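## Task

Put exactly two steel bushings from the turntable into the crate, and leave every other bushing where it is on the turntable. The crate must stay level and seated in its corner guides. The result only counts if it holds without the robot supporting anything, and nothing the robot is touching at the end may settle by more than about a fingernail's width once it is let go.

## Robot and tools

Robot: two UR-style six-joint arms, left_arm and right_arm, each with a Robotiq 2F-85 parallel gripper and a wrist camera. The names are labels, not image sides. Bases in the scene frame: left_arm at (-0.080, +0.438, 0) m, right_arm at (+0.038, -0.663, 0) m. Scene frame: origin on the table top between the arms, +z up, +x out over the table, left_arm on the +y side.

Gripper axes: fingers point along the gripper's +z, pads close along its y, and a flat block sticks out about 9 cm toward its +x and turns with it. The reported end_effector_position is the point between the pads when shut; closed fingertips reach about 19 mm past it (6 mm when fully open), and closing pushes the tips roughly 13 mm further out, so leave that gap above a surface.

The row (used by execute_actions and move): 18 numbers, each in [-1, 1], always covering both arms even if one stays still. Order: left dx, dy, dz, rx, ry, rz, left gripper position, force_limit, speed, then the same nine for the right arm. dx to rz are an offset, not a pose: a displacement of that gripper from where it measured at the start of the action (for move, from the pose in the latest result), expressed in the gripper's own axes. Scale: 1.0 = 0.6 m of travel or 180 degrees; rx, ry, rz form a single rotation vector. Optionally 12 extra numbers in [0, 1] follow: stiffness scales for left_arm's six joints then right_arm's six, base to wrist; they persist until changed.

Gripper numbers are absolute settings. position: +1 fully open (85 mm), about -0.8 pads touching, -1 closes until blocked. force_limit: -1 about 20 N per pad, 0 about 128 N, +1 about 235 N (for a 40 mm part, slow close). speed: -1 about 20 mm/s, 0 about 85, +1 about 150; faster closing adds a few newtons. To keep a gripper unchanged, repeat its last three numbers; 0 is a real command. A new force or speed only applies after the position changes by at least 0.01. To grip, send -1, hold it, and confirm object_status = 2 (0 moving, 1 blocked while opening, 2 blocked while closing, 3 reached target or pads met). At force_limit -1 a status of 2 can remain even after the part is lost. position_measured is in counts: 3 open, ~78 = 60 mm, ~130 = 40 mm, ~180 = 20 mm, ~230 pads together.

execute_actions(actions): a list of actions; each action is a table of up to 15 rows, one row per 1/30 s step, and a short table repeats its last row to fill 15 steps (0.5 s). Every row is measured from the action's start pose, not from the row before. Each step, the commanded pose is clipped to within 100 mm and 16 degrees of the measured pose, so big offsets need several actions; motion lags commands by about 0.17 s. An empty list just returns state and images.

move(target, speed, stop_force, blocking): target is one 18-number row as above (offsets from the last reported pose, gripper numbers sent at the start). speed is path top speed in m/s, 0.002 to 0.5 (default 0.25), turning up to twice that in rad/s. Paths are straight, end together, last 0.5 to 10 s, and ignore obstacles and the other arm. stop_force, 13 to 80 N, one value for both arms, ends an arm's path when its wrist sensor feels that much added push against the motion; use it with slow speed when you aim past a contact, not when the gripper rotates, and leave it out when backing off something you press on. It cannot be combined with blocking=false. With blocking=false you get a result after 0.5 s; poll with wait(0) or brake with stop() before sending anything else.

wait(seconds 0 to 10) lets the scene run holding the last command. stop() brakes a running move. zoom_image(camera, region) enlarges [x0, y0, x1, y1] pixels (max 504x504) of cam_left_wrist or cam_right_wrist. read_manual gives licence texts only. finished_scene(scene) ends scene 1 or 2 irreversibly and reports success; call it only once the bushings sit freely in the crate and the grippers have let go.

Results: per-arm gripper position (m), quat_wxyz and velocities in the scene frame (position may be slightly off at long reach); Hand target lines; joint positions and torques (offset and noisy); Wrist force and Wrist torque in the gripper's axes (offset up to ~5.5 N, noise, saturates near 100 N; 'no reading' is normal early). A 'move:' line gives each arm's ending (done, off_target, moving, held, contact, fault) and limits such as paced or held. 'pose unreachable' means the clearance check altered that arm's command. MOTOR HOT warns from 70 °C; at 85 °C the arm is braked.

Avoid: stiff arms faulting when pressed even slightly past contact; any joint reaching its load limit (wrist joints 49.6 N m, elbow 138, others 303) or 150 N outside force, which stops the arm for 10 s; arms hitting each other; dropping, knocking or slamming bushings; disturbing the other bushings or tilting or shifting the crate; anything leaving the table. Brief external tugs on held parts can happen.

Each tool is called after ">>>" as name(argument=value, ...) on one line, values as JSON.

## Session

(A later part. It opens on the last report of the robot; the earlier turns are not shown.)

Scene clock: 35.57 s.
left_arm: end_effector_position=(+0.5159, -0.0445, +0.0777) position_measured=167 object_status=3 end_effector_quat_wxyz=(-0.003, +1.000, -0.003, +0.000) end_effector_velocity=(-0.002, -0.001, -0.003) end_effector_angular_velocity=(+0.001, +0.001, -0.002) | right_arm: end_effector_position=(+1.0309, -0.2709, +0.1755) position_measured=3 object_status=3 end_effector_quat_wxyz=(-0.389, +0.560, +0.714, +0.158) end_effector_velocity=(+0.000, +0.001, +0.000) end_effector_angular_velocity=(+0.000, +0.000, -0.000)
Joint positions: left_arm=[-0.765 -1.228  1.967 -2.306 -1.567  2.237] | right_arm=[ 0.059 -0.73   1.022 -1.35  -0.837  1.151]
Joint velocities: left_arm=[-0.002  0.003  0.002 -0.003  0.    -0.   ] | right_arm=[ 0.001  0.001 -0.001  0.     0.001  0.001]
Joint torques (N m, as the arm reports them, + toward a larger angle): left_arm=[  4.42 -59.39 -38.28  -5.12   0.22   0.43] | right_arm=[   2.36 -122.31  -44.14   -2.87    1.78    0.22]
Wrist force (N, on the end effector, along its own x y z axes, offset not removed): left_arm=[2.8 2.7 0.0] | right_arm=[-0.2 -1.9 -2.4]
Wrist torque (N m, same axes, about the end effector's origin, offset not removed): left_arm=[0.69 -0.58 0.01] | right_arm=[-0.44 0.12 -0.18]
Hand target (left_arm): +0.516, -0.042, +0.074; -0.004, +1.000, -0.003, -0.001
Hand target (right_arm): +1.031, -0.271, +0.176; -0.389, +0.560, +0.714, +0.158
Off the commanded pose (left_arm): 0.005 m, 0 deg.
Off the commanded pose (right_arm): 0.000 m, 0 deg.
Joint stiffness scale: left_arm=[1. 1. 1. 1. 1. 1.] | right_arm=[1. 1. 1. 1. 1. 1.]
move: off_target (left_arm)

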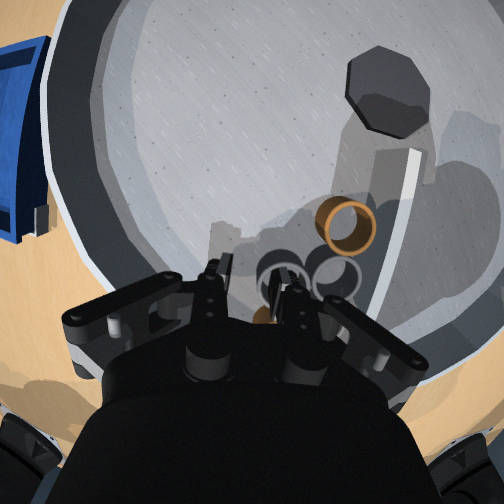

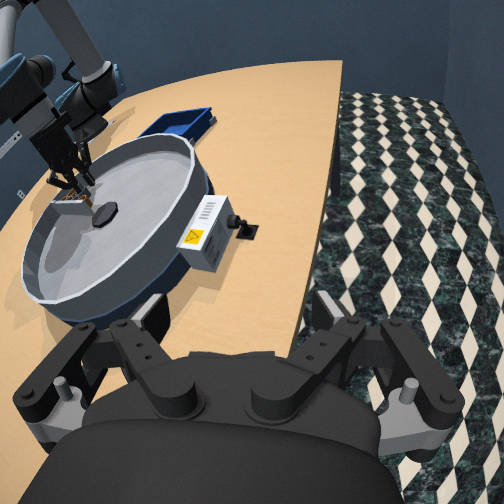

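In.

>>> move(target=[0,0,0.006,0,0,0,-1,-0.6,-0.5,0,0,0,0,0,0,1,0,0], speed=0.01)

>>> move(target=[0,0,-0.16,0,0,0,-1,-0.6,-0.5,0,0,0,0,0,0,1,0,0], speed=0.15)

>>> move(target=[0.2,-0.44,0,0,0,0,-1,-0.6,-0.5,0,0,0,0,0,0,1,0,0])

Scene clock: 36.43 s.
left_arm: end_effector_position=(+0.5168, -0.0456, +0.0778) position_measured=212 object_status=2 end_effector_quat_wxyz=(-0.001, +1.000, -0.003, +0.002) end_effector_velocity=(-0.000, -0.001, -0.000) end_effector_angular_velocity=(-0.003, -0.002, -0.000) | right_arm: end_effector_position=(+1.0309, -0.2709, +0.1755) position_measured=3 object_status=3 end_effector_quat_wxyz=(-0.389, +0.560, +0.714, +0.158) end_effector_velocity=(+0.000, +0.001, +0.001) end_effector_angular_velocity=(+0.001, -0.000, -0.000)
Joint positions: left_arm=[-0.765 -1.228  1.967 -2.311 -1.567  2.237] | right_arm=[ 0.059 -0.73   1.022 -1.35  -0.837  1.151]
Joint velocities: left_arm=[-0.002  0.     0.001 -0.004 -0.    -0.001] | right_arm=[ 0.001 -0.    -0.001  0.     0.001  0.001]
Joint torques (N m, as the arm reports them, + toward a larger angle): left_arm=[  2.54 -60.07 -39.31  -4.94   0.05  -0.02] | right_arm=[   1.47 -121.62  -43.52   -2.78    1.84    0.2 ]
Wrist force (N, on the end effector, along its own x y z axes, offset not removed): left_arm=[2.2 1.9 1.9] | right_arm=[-0.3 0.3 -1.9]
Wrist torque (N m, same axes, about the end effector's origin, offset not removed): left_arm=[0.50 -0.50 -0.04] | right_arm=[-0.09 0.13 -0.17]
Hand target (left_arm): +0.516, -0.044, +0.074; -0.003, +1.000, -0.003, +0.000
Hand target (right_arm): +1.031, -0.271, +0.176; -0.389, +0.560, +0.714, +0.158
Off the commanded pose (left_arm): 0.004 m, 0 deg.
Off the commanded pose (right_arm): 0.000 m, 0 deg.
Joint stiffness scale: left_arm=[1. 1. 1. 1. 1. 1.] | right_arm=[1. 1. 1. 1. 1. 1.]
move: off_target (left_arm)

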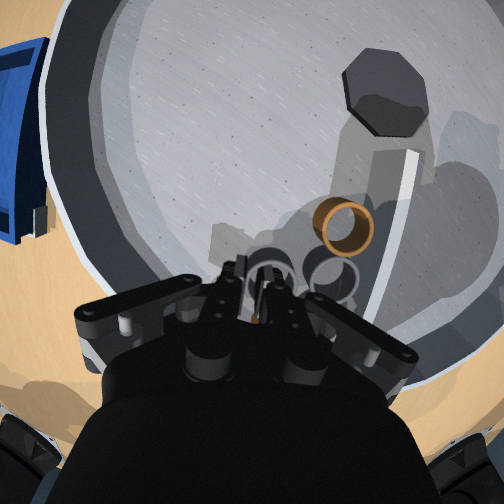

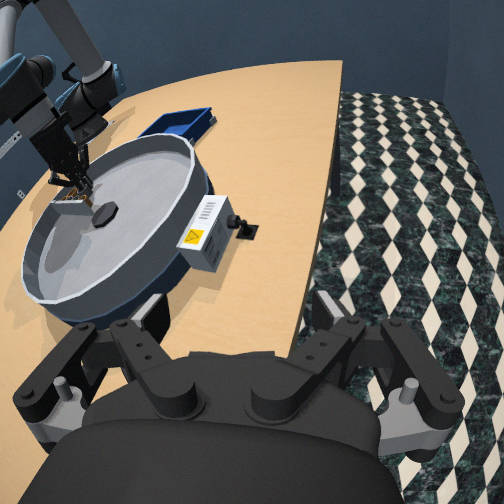

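Scene clock: 37.53 s.
left_arm: end_effector_position=(+0.5169, -0.0458, +0.1755) position_measured=212 object_status=2 end_effector_quat_wxyz=(+0.001, +1.000, -0.003, +0.003) end_effector_velocity=(-0.000, +0.003, -0.001) end_effector_angular_velocity=(+0.006, +0.005, +0.002) | right_arm: end_effector_position=(+1.0309, -0.2709, +0.1755) position_measured=3 object_status=3 end_effector_quat_wxyz=(-0.389, +0.560, +0.714, +0.158) end_effector_velocity=(-0.000, +0.000, -0.000) end_effector_angular_velocity=(+0.000, -0.000, +0.001)
Joint positions: left_arm=[-0.765 -1.332  1.898 -2.141 -1.567  2.237] | right_arm=[ 0.059 -0.73   1.022 -1.35  -0.837  1.151]
Joint velocities: left_arm=[0.002 0.    0.    0.008 0.    0.   ] | right_arm=[ 0.     0.     0.    -0.    -0.    -0.001]
Joint torques (N m, as the arm reports them, + toward a larger angle): left_arm=[  0.5  -58.09 -46.46  -4.12   0.43  -0.31] | right_arm=[   1.92 -120.62  -43.71   -2.78    1.58    0.36]
Wrist force (N, on the end effector, along its own x y z axes, offset not removed): left_arm=[4.3 3.2 1.0] | right_arm=[0.4 -1.3 -2.1]
Wrist torque (N m, same axes, about the end effector's origin, offset not removed): left_arm=[0.86 -0.83 -0.03] | right_arm=[-0.34 0.05 -0.20]
Hand target (left_arm): +0.516, -0.046, +0.174; -0.001, +1.000, -0.003, +0.002
Hand target (right_arm): +1.031, -0.271, +0.176; -0.389, +0.560, +0.714, +0.158
Off the commanded pose (left_arm): 0.002 m, 0 deg.
Off the commanded pose (right_arm): 0.000 m, 0 deg.
Joint stiffness scale: left_arm=[1. 1. 1. 1. 1. 1.] | right_arm=[1. 1. 1. 1. 1. 1.]
move: done

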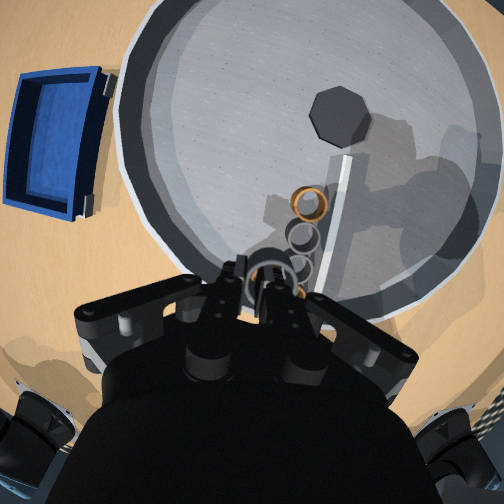

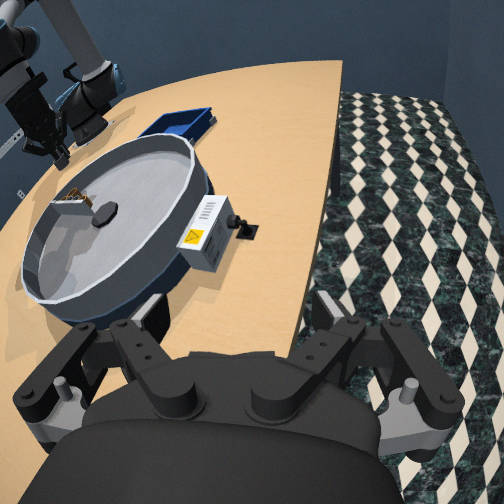

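Scene clock: 39.37 s.
left_arm: end_effector_position=(+0.6371, +0.2188, +0.1753) position_measured=212 object_status=2 end_effector_quat_wxyz=(+0.001, +1.000, -0.003, +0.003) end_effector_velocity=(+0.001, +0.001, +0.000) end_effector_angular_velocity=(+0.000, +0.000, +0.001) | right_arm: end_effector_position=(+1.0309, -0.2709, +0.1755) position_measured=3 object_status=3 end_effector_quat_wxyz=(-0.389, +0.560, +0.714, +0.158) end_effector_velocity=(+0.000, -0.000, -0.000) end_effector_angular_velocity=(+0.000, -0.000, -0.001)
Joint positions: left_arm=[-0.386 -1.36   1.934 -2.15  -1.569  2.615] | right_arm=[ 0.059 -0.73   1.022 -1.35  -0.837  1.151]
Joint velocities: left_arm=[ 0.002  0.    -0.001  0.001  0.     0.001] | right_arm=[-0.     0.001 -0.001 -0.     0.001  0.   ]
Joint torques (N m, as the arm reports them, + toward a larger angle): left_arm=[  1.4  -53.67 -47.64  -4.15  -0.59   0.44] | right_arm=[   2.77 -121.35  -43.77   -2.73    1.66    0.21]
Wrist force (N, on the end effector, along its own x y z axes, offset not removed): left_arm=[3.9 1.1 1.7] | right_arm=[-2.8 -2.4 -0.4]
Wrist torque (N m, same axes, about the end effector's origin, offset not removed): left_arm=[0.48 -0.66 0.00] | right_arm=[-0.55 0.64 -0.07]
Hand target (left_arm): +0.638, +0.217, +0.175; +0.001, +1.000, -0.003, +0.002
Hand target (right_arm): +1.031, -0.271, +0.176; -0.389, +0.560, +0.714, +0.158
Off the commanded pose (left_arm): 0.002 m, 0 deg.
Off the commanded pose (right_arm): 0.000 m, 0 deg.
Joint stiffness scale: left_arm=[1. 1. 1. 1. 1. 1.] | right_arm=[1. 1. 1. 1. 1. 1.]
move: done

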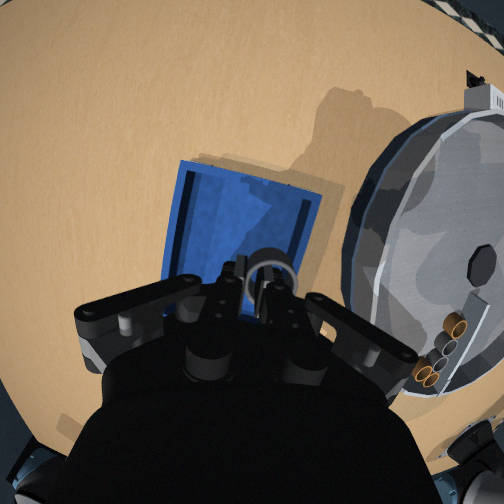

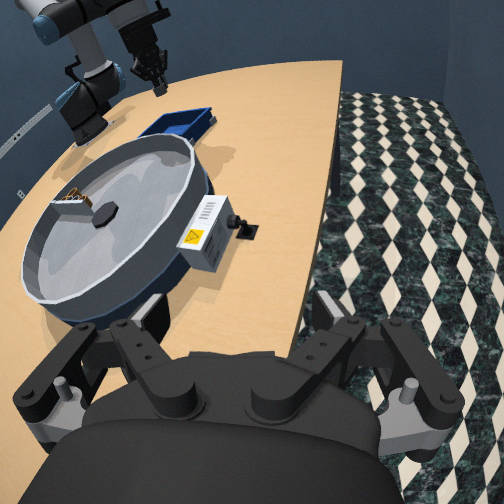

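>>> move(target=[0,-0.015,0.19,0,0,0,-1,-0.6,-0.5,0,0,0,0,0,0,1,0,0], speed=0.1)

>>> move(target=[0,0,0.06,0,0,0,-1,-0.6,-0.5,0,0,0,0,0,0,1,0,0], speed=0.01, stop_force=13)

>>> move(target=[0,0,0,0,0,0,-0.45,-0.6,-0.5,0,0,0,0,0,0,1,0,0])

>>> move(target=[0,0,-0.18,0,0,0,-0.45,-0.6,-0.5,0,0,0,0,0,0,1,0,0], speed=0.1)

Scene clock: 41.13 s.
left_arm: end_effector_position=(+0.6372, +0.2262, +0.0606) position_measured=212 object_status=2 end_effector_quat_wxyz=(+0.000, +1.000, -0.003, +0.002) end_effector_velocity=(+0.001, -0.001, +0.000) end_effector_angular_velocity=(-0.002, -0.004, -0.001) | right_arm: end_effector_position=(+1.0309, -0.2709, +0.1755) position_measured=3 object_status=3 end_effector_quat_wxyz=(-0.389, +0.560, +0.714, +0.158) end_effector_velocity=(-0.000, +0.001, +0.000) end_effector_angular_velocity=(+0.000, -0.000, +0.000)
Joint positions: left_arm=[-0.377 -1.234  2.019 -2.359 -1.569  2.625] | right_arm=[ 0.059 -0.73   1.022 -1.35  -0.837  1.151]
Joint velocities: left_arm=[-0.001  0.     0.    -0.005  0.     0.   ] | right_arm=[ 0.001 -0.    -0.    -0.     0.     0.   ]
Joint torques (N m, as the arm reports them, + toward a larger angle): left_arm=[  3.74 -62.96 -39.19  -5.23   0.02   0.61] | right_arm=[   2.21 -121.81  -44.03   -2.93    1.71    0.15]
Wrist force (N, on the end effector, along its own x y z axes, offset not removed): left_arm=[2.2 -0.7 2.0] | right_arm=[-1.3 -0.9 -2.0]
Wrist torque (N m, same axes, about the end effector's origin, offset not removed): left_arm=[0.18 -0.56 -0.07] | right_arm=[-0.27 0.34 -0.08]
Hand target (left_arm): +0.638, +0.227, +0.061; +0.001, +1.000, -0.003, +0.003
Hand target (right_arm): +1.031, -0.271, +0.176; -0.389, +0.560, +0.714, +0.158
Off the commanded pose (left_arm): 0.002 m, 0 deg.
Off the commanded pose (right_arm): 0.000 m, 0 deg.
Joint stiffness scale: left_arm=[1. 1. 1. 1. 1. 1.] | right_arm=[1. 1. 1. 1. 1. 1.]
move: done

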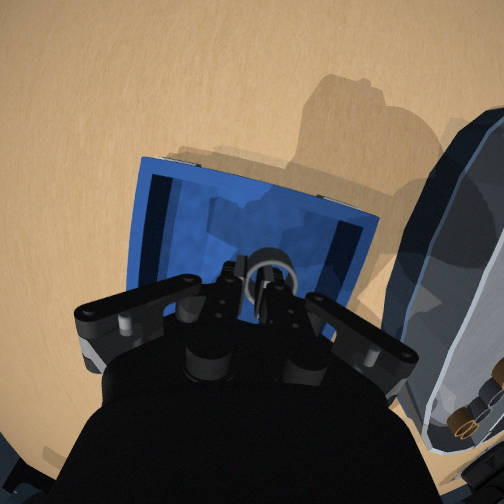

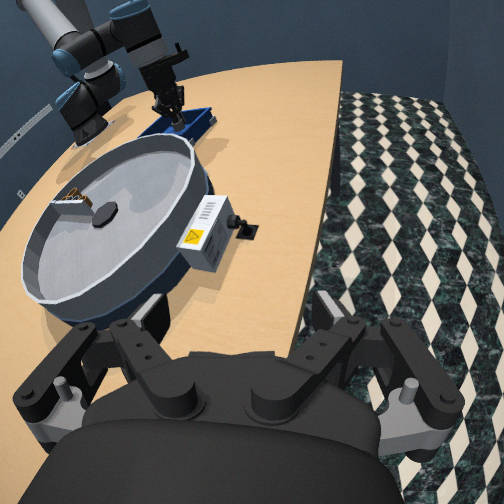

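Scene clock: 44.97 s.
left_arm: end_effector_position=(+0.6398, +0.2247, +0.0298) position_measured=212 object_status=2 end_effector_quat_wxyz=(+0.002, +1.000, -0.003, +0.005) end_effector_velocity=(+0.000, -0.000, -0.001) end_effector_angular_velocity=(-0.001, -0.002, -0.001) | right_arm: end_effector_position=(+1.0309, -0.2709, +0.1755) position_measured=3 object_status=3 end_effector_quat_wxyz=(-0.389, +0.560, +0.714, +0.158) end_effector_velocity=(-0.000, +0.000, +0.000) end_effector_angular_velocity=(+0.001, -0.001, +0.001)
Joint positions: left_arm=[-0.377 -1.191  2.033 -2.423 -1.569  2.625] | right_arm=[ 0.059 -0.73   1.022 -1.35  -0.837  1.151]
Joint velocities: left_arm=[-0.     0.001  0.001 -0.004 -0.     0.001] | right_arm=[ 0.    -0.     0.     0.     0.    -0.002]
Joint torques (N m, as the arm reports them, + toward a larger angle): left_arm=[  2.03 -58.28 -33.94  -5.47   0.31   0.05] | right_arm=[   2.39 -120.52  -43.89   -2.69    1.74    0.09]
Wrist force (N, on the end effector, along its own x y z axes, offset not removed): left_arm=[4.6 1.6 -2.2] | right_arm=[-0.6 -2.7 -1.3]
Wrist torque (N m, same axes, about the end effector's origin, offset not removed): left_arm=[0.73 -1.21 -0.02] | right_arm=[-0.61 0.25 -0.14]
Hand target (left_arm): +0.637, +0.226, +0.025; +0.000, +1.000, -0.003, +0.002
Hand target (right_arm): +1.031, -0.271, +0.176; -0.389, +0.560, +0.714, +0.158
Off the commanded pose (left_arm): 0.006 m, 0 deg.
Off the commanded pose (right_arm): 0.000 m, 0 deg.
Joint stiffness scale: left_arm=[1. 1. 1. 1. 1. 1.] | right_arm=[1. 1. 1. 1. 1. 1.]
move: off_target (left_arm)

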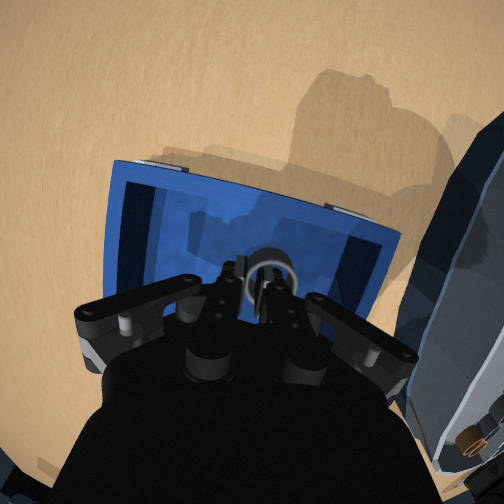

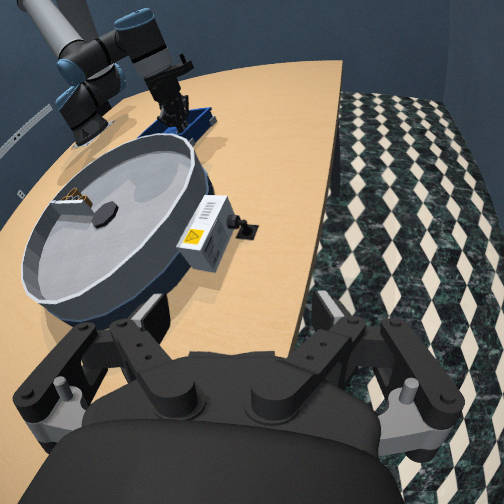

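Scene clock: 45.50 s.
left_arm: end_effector_position=(+0.6399, +0.2247, +0.0298) position_measured=186 object_status=0 end_effector_quat_wxyz=(+0.002, +1.000, -0.003, +0.005) end_effector_velocity=(+0.000, -0.001, +0.000) end_effector_angular_velocity=(-0.000, -0.001, -0.001) | right_arm: end_effector_position=(+1.0309, -0.2709, +0.1755) position_measured=3 object_status=3 end_effector_quat_wxyz=(-0.389, +0.560, +0.714, +0.158) end_effector_velocity=(-0.000, -0.000, -0.000) end_effector_angular_velocity=(-0.001, +0.001, +0.000)
Joint positions: left_arm=[-0.377 -1.191  2.033 -2.423 -1.569  2.625] | right_arm=[ 0.059 -0.73   1.022 -1.35  -0.837  1.151]
Joint velocities: left_arm=[-0.001 -0.    -0.001 -0.    -0.    -0.   ] | right_arm=[ 0.     0.    -0.     0.    -0.001  0.   ]
Joint torques (N m, as the arm reports them, + toward a larger angle): left_arm=[  2.61 -64.34 -37.57  -4.91   0.18  -0.2 ] | right_arm=[   1.7  -121.08  -43.75   -2.73    1.72   -0.12]
Wrist force (N, on the end effector, along its own x y z axes, offset not removed): left_arm=[5.6 1.6 0.1] | right_arm=[0.1 -0.6 -1.6]
Wrist torque (N m, same axes, about the end effector's origin, offset not removed): left_arm=[0.51 -1.02 -0.06] | right_arm=[-0.25 0.12 -0.06]
Hand target (left_arm): +0.640, +0.225, +0.030; +0.002, +1.000, -0.003, +0.005
Hand target (right_arm): +1.031, -0.271, +0.176; -0.389, +0.560, +0.714, +0.158
Off the commanded pose (left_arm): 0.000 m, 0 deg.
Off the commanded pose (right_arm): 0.000 m, 0 deg.
Joint stiffness scale: left_arm=[1. 1. 1. 1. 1. 1.] | right_arm=[1. 1. 1. 1. 1. 1.]
move: done

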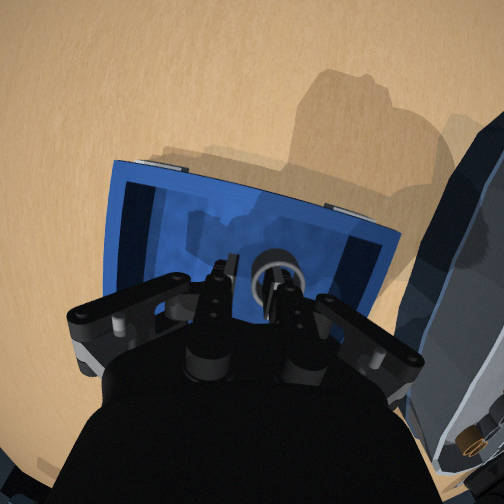

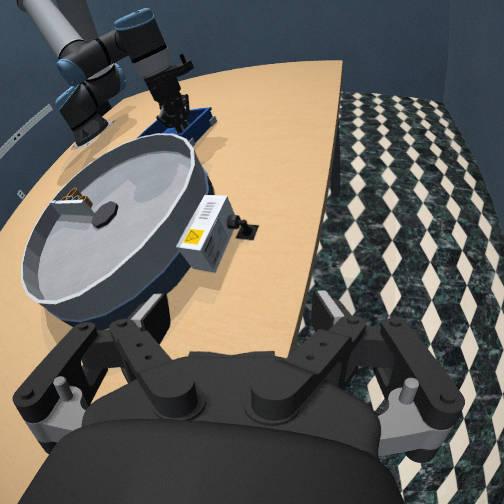

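Scene clock: 47.03 s.
left_arm: end_effector_position=(+0.6389, +0.2252, +0.1385) position_measured=186 object_status=3 end_effector_quat_wxyz=(+0.003, +1.000, -0.003, +0.006) end_effector_velocity=(-0.002, +0.001, -0.001) end_effector_angular_velocity=(+0.004, +0.006, +0.000) | right_arm: end_effector_position=(+1.0309, -0.2709, +0.1755) position_measured=3 object_status=3 end_effector_quat_wxyz=(-0.389, +0.560, +0.714, +0.158) end_effector_velocity=(-0.000, -0.000, +0.000) end_effector_angular_velocity=(+0.000, -0.000, -0.000)
Joint positions: left_arm=[-0.377 -1.325  1.969 -2.228 -1.569  2.625] | right_arm=[ 0.059 -0.73   1.022 -1.35  -0.837  1.151]
Joint velocities: left_arm=[ 0.    -0.     0.001  0.007 -0.     0.   ] | right_arm=[-0.    -0.001  0.001  0.     0.    -0.   ]
Joint torques (N m, as the arm reports them, + toward a larger angle): left_arm=[  0.4  -56.32 -43.92  -4.26   0.14  -0.18] | right_arm=[   1.16 -121.24  -42.81   -2.81    1.79   -0.04]
Wrist force (N, on the end effector, along its own x y z axes, offset not removed): left_arm=[2.9 1.6 0.8] | right_arm=[-0.5 0.6 -0.4]
Wrist torque (N m, same axes, about the end effector's origin, offset not removed): left_arm=[0.59 -0.57 -0.03] | right_arm=[-0.03 0.17 -0.06]
Hand target (left_arm): +0.639, +0.225, +0.138; +0.002, +1.000, -0.003, +0.005
Hand target (right_arm): +1.031, -0.271, +0.176; -0.389, +0.560, +0.714, +0.158
Off the commanded pose (left_arm): 0.001 m, 0 deg.
Off the commanded pose (right_arm): 0.000 m, 0 deg.
Joint stiffness scale: left_arm=[1. 1. 1. 1. 1. 1.] | right_arm=[1. 1. 1. 1. 1. 1.]
move: done

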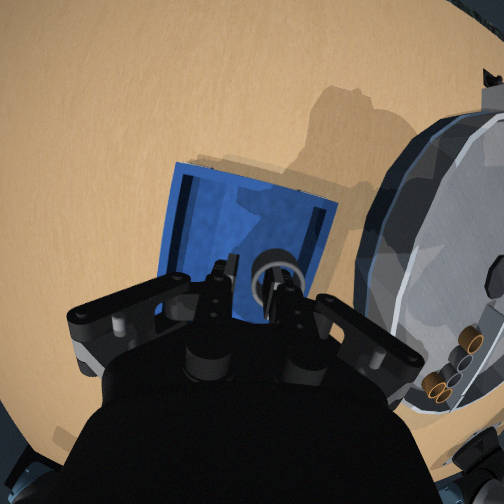

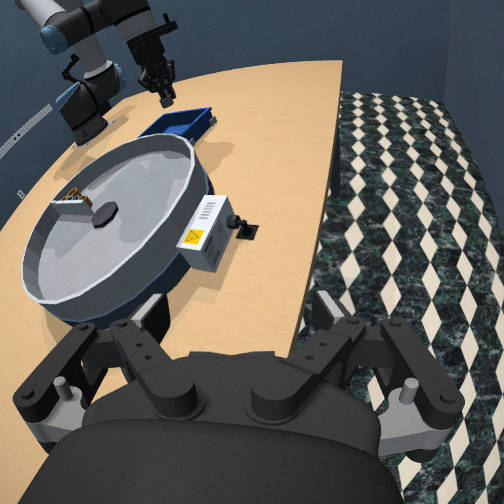

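>>> move(target=[0,0,0.18,0,0,0,-0.45,-0.6,-0.5,0,0,0,0,0,0,1,0,0], speed=0.08)

>>> move(target=[0,0.07,0,0,0,0,-0.45,-0.6,-0.5,0,0,0,0,0,0,1,0,0], speed=0.008, stop_force=13)

>>> zoom_image(camera="cam_left_wrist", region=[180,160,380,360])

Scene clock: 49.10 s.
left_arm: end_effector_position=(+0.6405, +0.2243, +0.0307) position_measured=186 object_status=3 end_effector_quat_wxyz=(+0.002, +1.000, -0.003, +0.005) end_effector_velocity=(+0.001, -0.000, +0.000) end_effector_angular_velocity=(-0.002, -0.004, -0.001) | right_arm: end_effector_position=(+1.0309, -0.2709, +0.1755) position_measured=3 object_status=3 end_effector_quat_wxyz=(-0.389, +0.560, +0.714, +0.158) end_effector_velocity=(+0.000, -0.000, +0.001) end_effector_angular_velocity=(-0.001, -0.001, -0.000)
Joint positions: left_arm=[-0.377 -1.192  2.032 -2.423 -1.569  2.625] | right_arm=[ 0.059 -0.73   1.022 -1.35  -0.837  1.151]
Joint velocities: left_arm=[-0.    -0.001  0.001 -0.005 -0.     0.001] | right_arm=[-0.    -0.001 -0.     0.    -0.001  0.   ]
Joint torques (N m, as the arm reports them, + toward a larger angle): left_arm=[  2.37 -63.81 -36.11  -5.53   0.21  -0.04] | right_arm=[   2.2  -122.59  -43.9    -2.85    1.73    0.18]
Wrist force (N, on the end effector, along its own x y z axes, offset not removed): left_arm=[3.9 2.2 1.6] | right_arm=[-1.0 -1.8 -1.6]
Wrist torque (N m, same axes, about the end effector's origin, offset not removed): left_arm=[0.69 -0.73 -0.04] | right_arm=[-0.46 0.34 -0.22]
Hand target (left_arm): +0.640, +0.224, +0.031; +0.003, +1.000, -0.003, +0.006
Hand target (right_arm): +1.031, -0.271, +0.176; -0.389, +0.560, +0.714, +0.158
Off the commanded pose (left_arm): 0.001 m, 0 deg.
Off the commanded pose (right_arm): 0.000 m, 0 deg.
Joint stiffness scale: left_arm=[1. 1. 1. 1. 1. 1.] | right_arm=[1. 1. 1. 1. 1. 1.]
move: done

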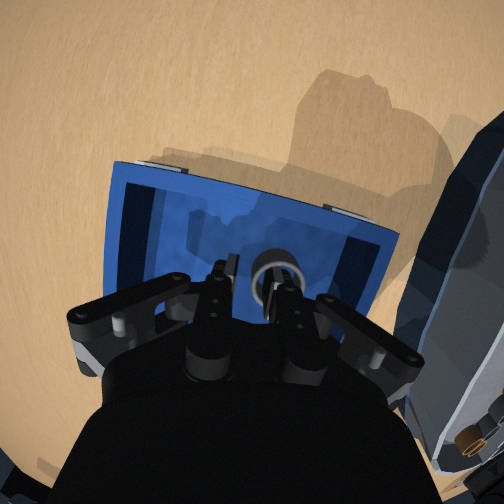

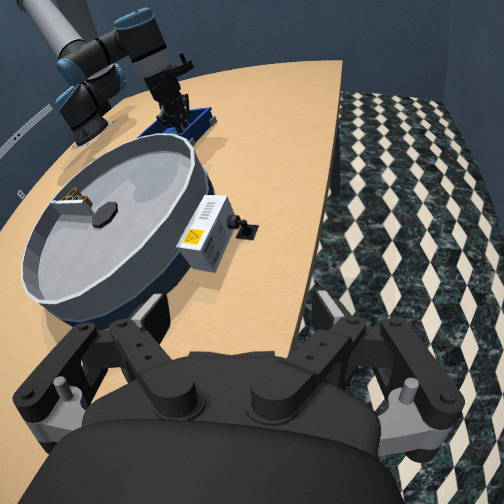

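Scene clock: 54.60 s.
left_arm: end_effector_position=(+0.6395, +0.1935, +0.0313) position_measured=186 object_status=3 end_effector_quat_wxyz=(-0.001, +1.000, +0.001, +0.005) end_effector_velocity=(+0.000, +0.003, -0.001) end_effector_angular_velocity=(+0.001, +0.001, +0.004) | right_arm: end_effector_position=(+1.0309, -0.2709, +0.1755) position_measured=3 object_status=3 end_effector_quat_wxyz=(-0.389, +0.560, +0.714, +0.158) end_effector_velocity=(-0.000, +0.000, -0.000) end_effector_angular_velocity=(-0.000, +0.001, -0.001)
Joint positions: left_arm=[-0.416 -1.182  2.014 -2.411 -1.563  2.578] | right_arm=[ 0.059 -0.73   1.022 -1.35  -0.837  1.151]
Joint velocities: left_arm=[ 0.004  0.     0.001  0.001 -0.     0.   ] | right_arm=[0.    0.    0.    0.    0.    0.001]
Joint torques (N m, as the arm reports them, + toward a larger angle): left_arm=[  0.81 -62.95 -38.43  -5.43  -0.44   0.37] | right_arm=[   2.95 -121.12  -43.47   -2.86    1.78    0.22]
Wrist force (N, on the end effector, along its own x y z axes, offset not removed): left_arm=[4.0 -4.8 -2.4] | right_arm=[-1.5 0.3 -2.1]
Wrist torque (N m, same axes, about the end effector's origin, offset not removed): left_arm=[0.56 -1.01 0.05] | right_arm=[-0.10 0.37 -0.15]
Hand target (left_arm): +0.639, +0.193, +0.031; -0.000, +1.000, +0.001, +0.005
Hand target (right_arm): +1.031, -0.271, +0.176; -0.389, +0.560, +0.714, +0.158
Off the commanded pose (left_arm): 0.011 m, 1 deg.
Off the commanded pose (right_arm): 0.000 m, 0 deg.
Joint stiffness scale: left_arm=[1. 1. 1. 1. 1. 1.] | right_arm=[1. 1. 1. 1. 1. 1.]
move: contact (left_arm)

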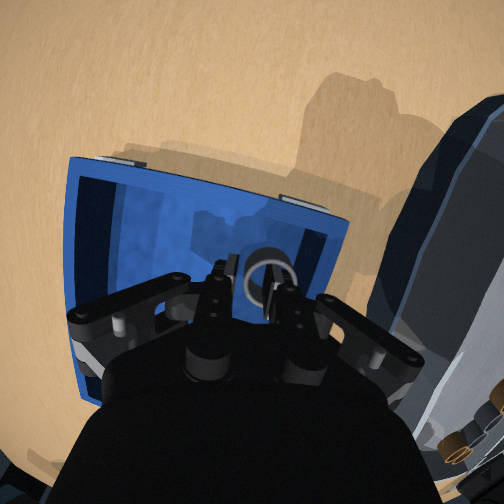

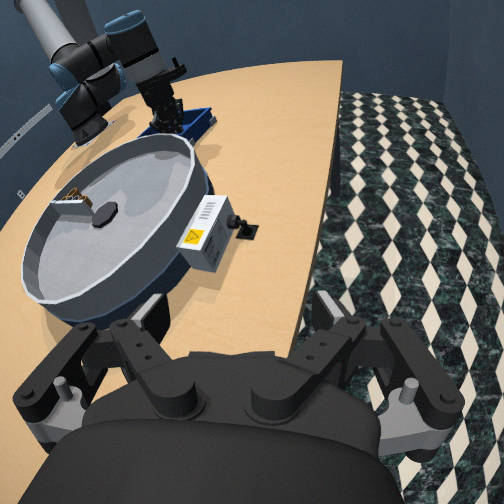

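Region (180, 160, 380, 360) of cam_left_wrist's 504x504 image, scaled by 2.520, with more detail than that image has.

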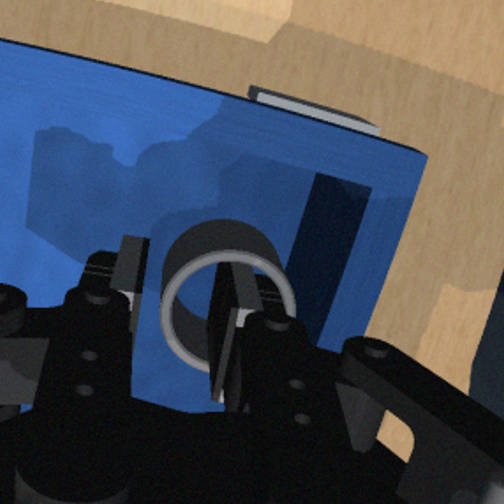

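>>> move(target=[0,0,0,0,0,0,-0.59,-1,-1,0,0,0,0,0,0,1,0,0])

>>> move(target=[0,0,0,0,0,0,-0.55,-1,-1,0,0,0,0,0,0,1,0,0])

>>> move(target=[0,0,-0.06,0,0,0,-0.55,-1,-1,0,0,0,0,0,0,1,0,0], speed=0.04)

Scene clock: 55.47 s.
left_arm: end_effector_position=(+0.6395, +0.1935, +0.0313) position_measured=204 object_status=3 end_effector_quat_wxyz=(-0.001, +1.000, +0.001, +0.005) end_effector_velocity=(+0.001, +0.000, +0.001) end_effector_angular_velocity=(-0.001, -0.002, +0.001) | right_arm: end_effector_position=(+1.0309, -0.2709, +0.1755) position_measured=3 object_status=3 end_effector_quat_wxyz=(-0.389, +0.560, +0.714, +0.158) end_effector_velocity=(-0.001, +0.000, -0.002) end_effector_angular_velocity=(-0.001, +0.002, +0.000)
Joint positions: left_arm=[-0.416 -1.182  2.014 -2.411 -1.563  2.578] | right_arm=[ 0.059 -0.73   1.022 -1.35  -0.837  1.151]
Joint velocities: left_arm=[ 0.001 -0.001 -0.001 -0.    -0.     0.   ] | right_arm=[ 0.     0.001  0.001  0.    -0.001  0.   ]
Joint torques (N m, as the arm reports them, + toward a larger angle): left_arm=[  1.56 -64.85 -37.36  -4.69   0.28  -0.1 ] | right_arm=[   3.02 -121.71  -44.59   -2.72    1.86    0.08]
Wrist force (N, on the end effector, along its own x y z axes, offset not removed): left_arm=[3.1 1.4 0.7] | right_arm=[-0.2 -2.0 -0.5]
Wrist torque (N m, same axes, about the end effector's origin, offset not removed): left_arm=[0.53 -0.51 -0.02] | right_arm=[-0.42 0.18 -0.13]
Hand target (left_arm): +0.639, +0.193, +0.031; -0.001, +1.000, +0.001, +0.005
Hand target (right_arm): +1.031, -0.271, +0.176; -0.389, +0.560, +0.714, +0.158
Off the commanded pose (left_arm): 0.000 m, 0 deg.
Off the commanded pose (right_arm): 0.000 m, 0 deg.
Joint stiffness scale: left_arm=[1. 1. 1. 1. 1. 1.] | right_arm=[1. 1. 1. 1. 1. 1.]
move: done

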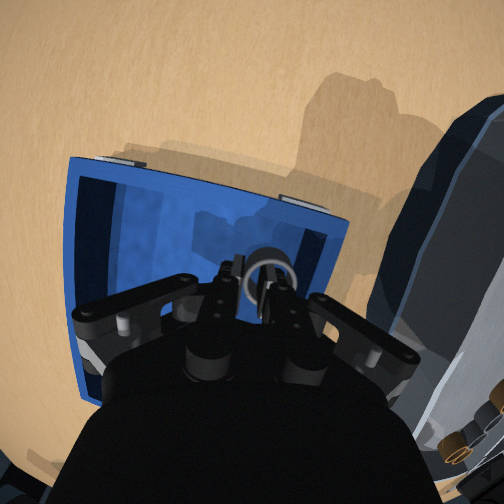

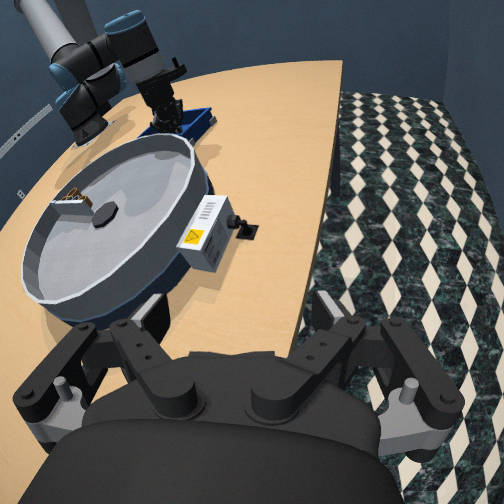

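Scene clock: 55.97 s.
left_arm: end_effector_position=(+0.6395, +0.1935, +0.0313) position_measured=199 object_status=3 end_effector_quat_wxyz=(-0.001, +1.000, +0.001, +0.005) end_effector_velocity=(+0.000, +0.001, +0.000) end_effector_angular_velocity=(+0.000, +0.000, +0.001) | right_arm: end_effector_position=(+1.0309, -0.2709, +0.1755) position_measured=3 object_status=3 end_effector_quat_wxyz=(-0.389, +0.560, +0.714, +0.158) end_effector_velocity=(+0.000, +0.000, +0.001) end_effector_angular_velocity=(-0.000, -0.001, -0.000)
Joint positions: left_arm=[-0.416 -1.182  2.014 -2.411 -1.563  2.578] | right_arm=[ 0.059 -0.73   1.022 -1.35  -0.837  1.151]
Joint velocities: left_arm=[ 0.002 -0.     0.     0.001 -0.     0.   ] | right_arm=[ 0.    -0.001 -0.001 -0.     0.     0.   ]
Joint torques (N m, as the arm reports them, + toward a larger angle): left_arm=[  1.62 -64.33 -37.93  -4.88   0.25  -0.13] | right_arm=[   0.74 -122.58  -43.78   -2.98    1.86   -0.01]
Wrist force (N, on the end effector, along its own x y z axes, offset not removed): left_arm=[4.4 3.0 0.0] | right_arm=[-1.4 -2.3 -1.4]
Wrist torque (N m, same axes, about the end effector's origin, offset not removed): left_arm=[0.77 -0.80 -0.03] | right_arm=[-0.51 0.45 -0.16]
Hand target (left_arm): +0.640, +0.194, +0.031; -0.001, +1.000, +0.001, +0.005
Hand target (right_arm): +1.031, -0.271, +0.176; -0.389, +0.560, +0.714, +0.158
Off the commanded pose (left_arm): 0.000 m, 0 deg.
Off the commanded pose (right_arm): 0.000 m, 0 deg.
Joint stiffness scale: left_arm=[1. 1. 1. 1. 1. 1.] | right_arm=[1. 1. 1. 1. 1. 1.]
move: done

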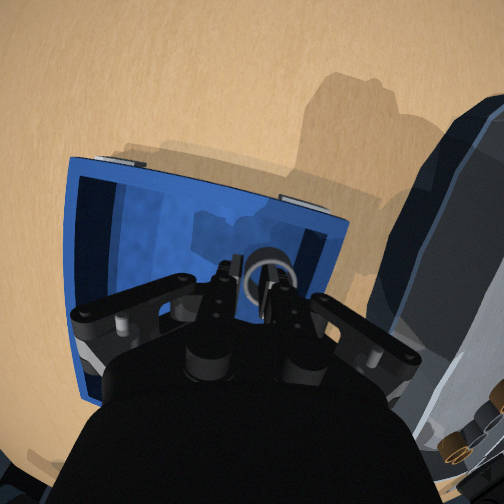

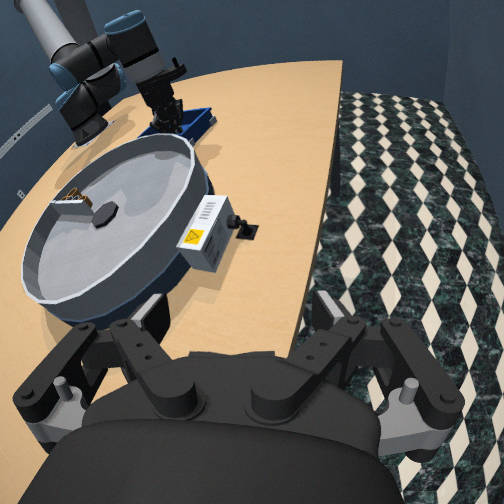

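Scene clock: 57.27 s.
left_arm: end_effector_position=(+0.6383, +0.1943, +0.0655) position_measured=199 object_status=3 end_effector_quat_wxyz=(-0.001, +1.000, +0.001, +0.005) end_effector_velocity=(-0.001, +0.000, -0.000) end_effector_angular_velocity=(+0.002, +0.003, +0.001) | right_arm: end_effector_position=(+1.0309, -0.2709, +0.1755) position_measured=3 object_status=3 end_effector_quat_wxyz=(-0.389, +0.560, +0.714, +0.158) end_effector_velocity=(+0.000, -0.000, -0.001) end_effector_angular_velocity=(-0.000, +0.001, -0.000)
Joint positions: left_arm=[-0.416 -1.227  1.998 -2.348 -1.563  2.578] | right_arm=[ 0.059 -0.73   1.022 -1.35  -0.837  1.151]
Joint velocities: left_arm=[-0.    -0.    -0.001  0.005  0.    -0.001] | right_arm=[-0.     0.001 -0.     0.    -0.     0.   ]
Joint torques (N m, as the arm reports them, + toward a larger angle): left_arm=[  1.72 -63.13 -41.28  -4.28   0.07  -0.32] | right_arm=[   2.12 -121.95  -43.88   -2.85    1.72    0.05]
Wrist force (N, on the end effector, along its own x y z axes, offset not removed): left_arm=[4.4 0.1 1.7] | right_arm=[-2.1 -2.5 -2.2]
Wrist torque (N m, same axes, about the end effector's origin, offset not removed): left_arm=[0.25 -0.84 -0.02] | right_arm=[-0.58 0.49 -0.03]
Hand target (left_arm): +0.639, +0.194, +0.067; -0.001, +1.000, +0.001, +0.005
Hand target (right_arm): +1.031, -0.271, +0.176; -0.389, +0.560, +0.714, +0.158
Off the commanded pose (left_arm): 0.002 m, 0 deg.
Off the commanded pose (right_arm): 0.000 m, 0 deg.
Joint stiffness scale: left_arm=[1. 1. 1. 1. 1. 1.] | right_arm=[1. 1. 1. 1. 1. 1.]
move: done

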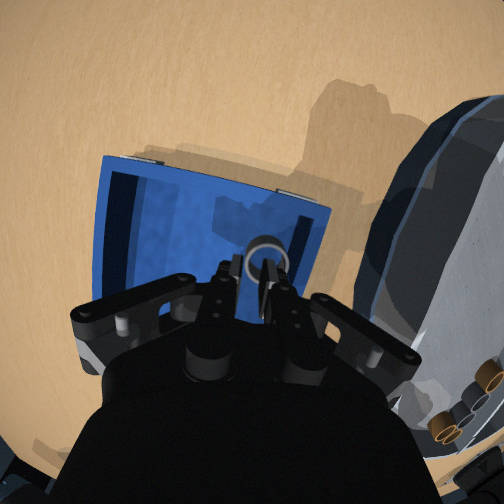

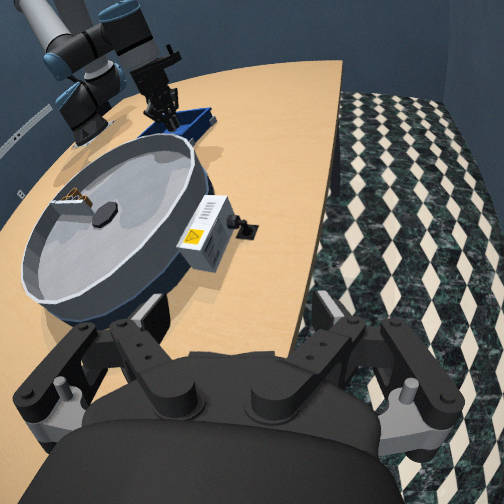

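Freed. Next target ≈ (0.524,-0.074).

>>> move(target=[0,0,-0.13,0,0,0,-0.3,-0.6,0,0,0,0,0,0,0,1,0,0])

>>> move(target=[-0.19,0.446,0,0,0,0,-0.3,-0.6,0,0,0,0,0,0,0,1,0,0])

>>> move(target=[0,0,0.078,0,0,0,-0.3,-0.6,0,0,0,0,0,0,0,1,0,0], speed=0.06)

>>> zoom_image(camera="cam_left_wrist", region=[180,160,380,360])

Scene clock: 58.60 s.
left_arm: end_effector_position=(+0.6390, +0.1939, +0.1457) position_measured=167 object_status=3 end_effector_quat_wxyz=(-0.000, +1.000, +0.001, +0.006) end_effector_velocity=(+0.001, -0.000, +0.001) end_effector_angular_velocity=(-0.001, -0.002, +0.000) | right_arm: end_effector_position=(+1.0309, -0.2709, +0.1755) position_measured=3 object_status=3 end_effector_quat_wxyz=(-0.389, +0.560, +0.714, +0.158) end_effector_velocity=(+0.000, +0.000, +0.003) end_effector_angular_velocity=(+0.000, -0.004, +0.001)
Joint positions: left_arm=[-0.416 -1.319  1.945 -2.207 -1.563  2.578] | right_arm=[ 0.059 -0.73   1.022 -1.35  -0.837  1.151]
Joint velocities: left_arm=[ 0.    -0.001 -0.001 -0.     0.    -0.   ] | right_arm=[ 0.    -0.002 -0.001 -0.    -0.001 -0.001]
Joint torques (N m, as the arm reports them, + toward a larger angle): left_arm=[  0.71 -57.11 -42.04  -4.16   0.26  -0.42] | right_arm=[   1.9  -121.58  -43.58   -2.98    1.86    0.05]
Wrist force (N, on the end effector, along its own x y z axes, offset not removed): left_arm=[3.3 1.8 -1.1] | right_arm=[-1.3 -0.8 -0.9]
Wrist torque (N m, same axes, about the end effector's origin, offset not removed): left_arm=[0.63 -0.58 -0.06] | right_arm=[-0.25 0.33 -0.15]
Hand target (left_arm): +0.637, +0.194, +0.143; -0.002, +1.000, +0.001, +0.005
Hand target (right_arm): +1.031, -0.271, +0.176; -0.389, +0.560, +0.714, +0.158
Off the commanded pose (left_arm): 0.003 m, 0 deg.
Off the commanded pose (right_arm): 0.000 m, 0 deg.
Joint stiffness scale: left_arm=[1. 1. 1. 1. 1. 1.] | right_arm=[1. 1. 1. 1. 1. 1.]
move: done

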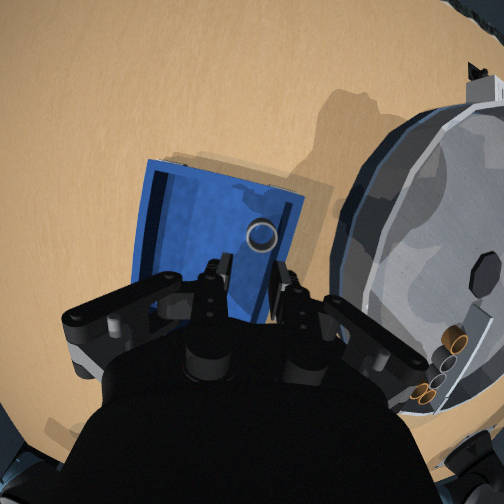

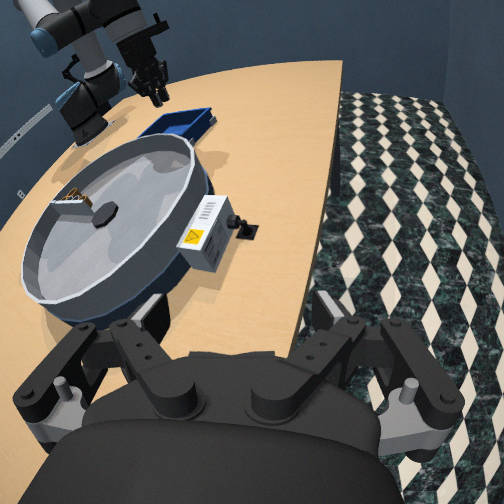

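Scene clock: 60.43 s.
left_arm: end_effector_position=(+0.5251, -0.0738, +0.1439) position_measured=167 object_status=3 end_effector_quat_wxyz=(-0.001, +1.000, +0.000, +0.006) end_effector_velocity=(-0.001, -0.001, -0.000) end_effector_angular_velocity=(+0.000, +0.000, +0.000) | right_arm: end_effector_position=(+1.0309, -0.2709, +0.1755) position_measured=3 object_status=3 end_effector_quat_wxyz=(-0.389, +0.560, +0.714, +0.158) end_effector_velocity=(+0.000, +0.000, -0.002) end_effector_angular_velocity=(+0.000, +0.001, +0.001)
Joint positions: left_arm=[-0.782 -1.268  1.879 -2.188 -1.56   2.213] | right_arm=[ 0.059 -0.73   1.022 -1.35  -0.837  1.151]
Joint velocities: left_arm=[-0.001  0.    -0.     0.    -0.    -0.001] | right_arm=[ 0.     0.002 -0.     0.    -0.    -0.001]
Joint torques (N m, as the arm reports them, + toward a larger angle): left_arm=[  2.98 -61.53 -47.36  -4.12   0.76  -0.75] | right_arm=[   2.69 -120.59  -43.97   -2.79    1.81    0.13]
Wrist force (N, on the end effector, along its own x y z axes, offset not removed): left_arm=[3.8 1.3 -0.7] | right_arm=[-1.7 -0.6 -2.6]
Wrist torque (N m, same axes, about the end effector's origin, offset not removed): left_arm=[0.45 -0.69 -0.04] | right_arm=[-0.17 0.41 -0.10]
Hand target (left_arm): +0.526, -0.074, +0.145; -0.001, +1.000, +0.001, +0.007
Hand target (right_arm): +1.031, -0.271, +0.176; -0.389, +0.560, +0.714, +0.158
Off the commanded pose (left_arm): 0.001 m, 0 deg.
Off the commanded pose (right_arm): 0.000 m, 0 deg.
Joint stiffness scale: left_arm=[1. 1. 1. 1. 1. 1.] | right_arm=[1. 1. 1. 1. 1. 1.]
move: done

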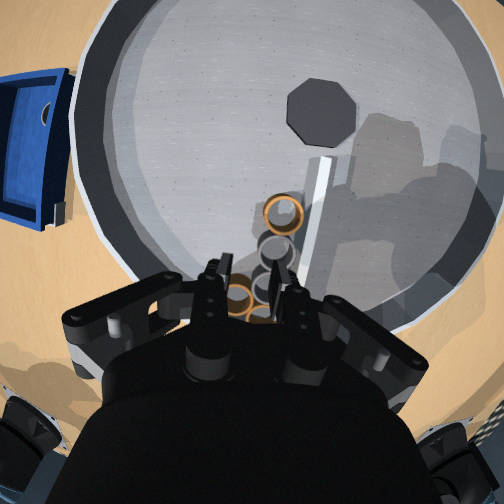

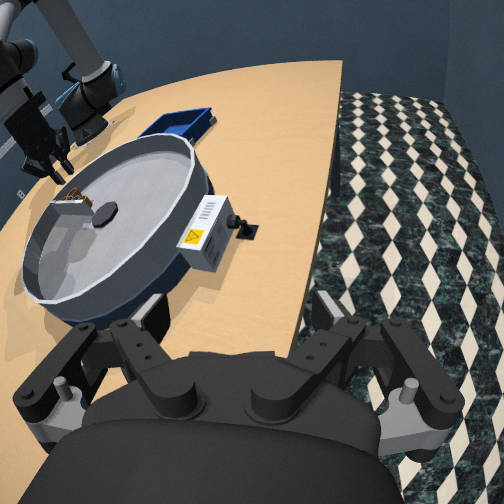

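Scene clock: 61.67 s.
left_arm: end_effector_position=(+0.5258, -0.0748, +0.0985) position_measured=167 object_status=3 end_effector_quat_wxyz=(-0.000, +1.000, +0.000, +0.007) end_effector_velocity=(+0.001, -0.001, +0.001) end_effector_angular_velocity=(-0.004, -0.003, -0.000) | right_arm: end_effector_position=(+1.0309, -0.2709, +0.1755) position_measured=3 object_status=3 end_effector_quat_wxyz=(-0.389, +0.560, +0.714, +0.158) end_effector_velocity=(-0.000, +0.000, -0.001) end_effector_angular_velocity=(-0.000, +0.001, -0.000)
Joint positions: left_arm=[-0.782 -1.219  1.909 -2.268 -1.56   2.213] | right_arm=[ 0.059 -0.73   1.022 -1.35  -0.837  1.151]
Joint velocities: left_arm=[ 0.001  0.    -0.    -0.004 -0.     0.001] | right_arm=[ 0.     0.001  0.     0.    -0.     0.001]
Joint torques (N m, as the arm reports them, + toward a larger angle): left_arm=[  4.19 -64.2  -41.05  -5.12   0.42   0.08] | right_arm=[   1.91 -121.02  -43.75   -3.02    1.84    0.13]
Wrist force (N, on the end effector, along its own x y z axes, offset not removed): left_arm=[3.8 2.8 0.7] | right_arm=[-1.3 -1.3 -2.0]
Wrist torque (N m, same axes, about the end effector's origin, offset not removed): left_arm=[0.81 -0.76 -0.01] | right_arm=[-0.30 0.39 -0.12]
Hand target (left_arm): +0.526, -0.074, +0.097; -0.001, +1.000, +0.000, +0.006
Hand target (right_arm): +1.031, -0.271, +0.176; -0.389, +0.560, +0.714, +0.158
Off the commanded pose (left_arm): 0.002 m, 0 deg.
Off the commanded pose (right_arm): 0.000 m, 0 deg.
Joint stiffness scale: left_arm=[1. 1. 1. 1. 1. 1.] | right_arm=[1. 1. 1. 1. 1. 1.]
move: done

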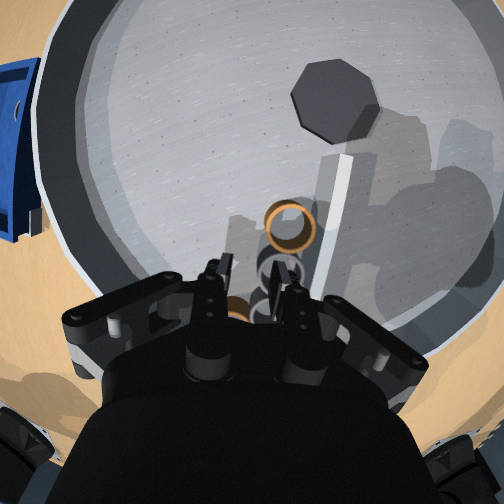

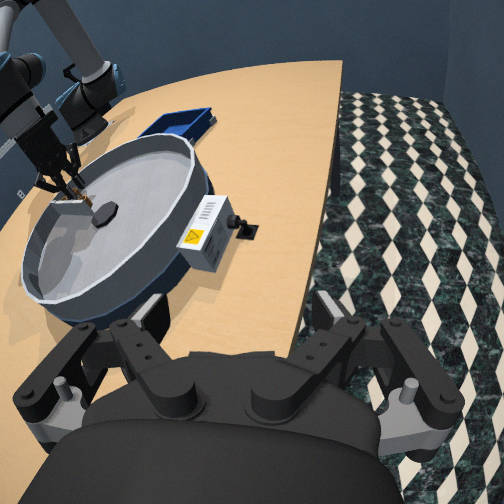

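Region (180, 160, 380, 360) of cam_left_wrist's 504x504 image, scaled by 2.520, with more detail than that image has.

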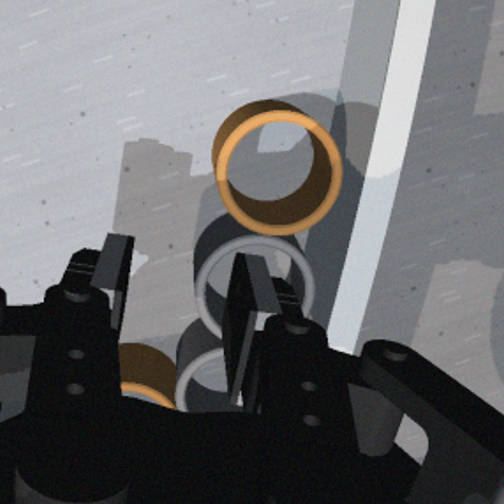

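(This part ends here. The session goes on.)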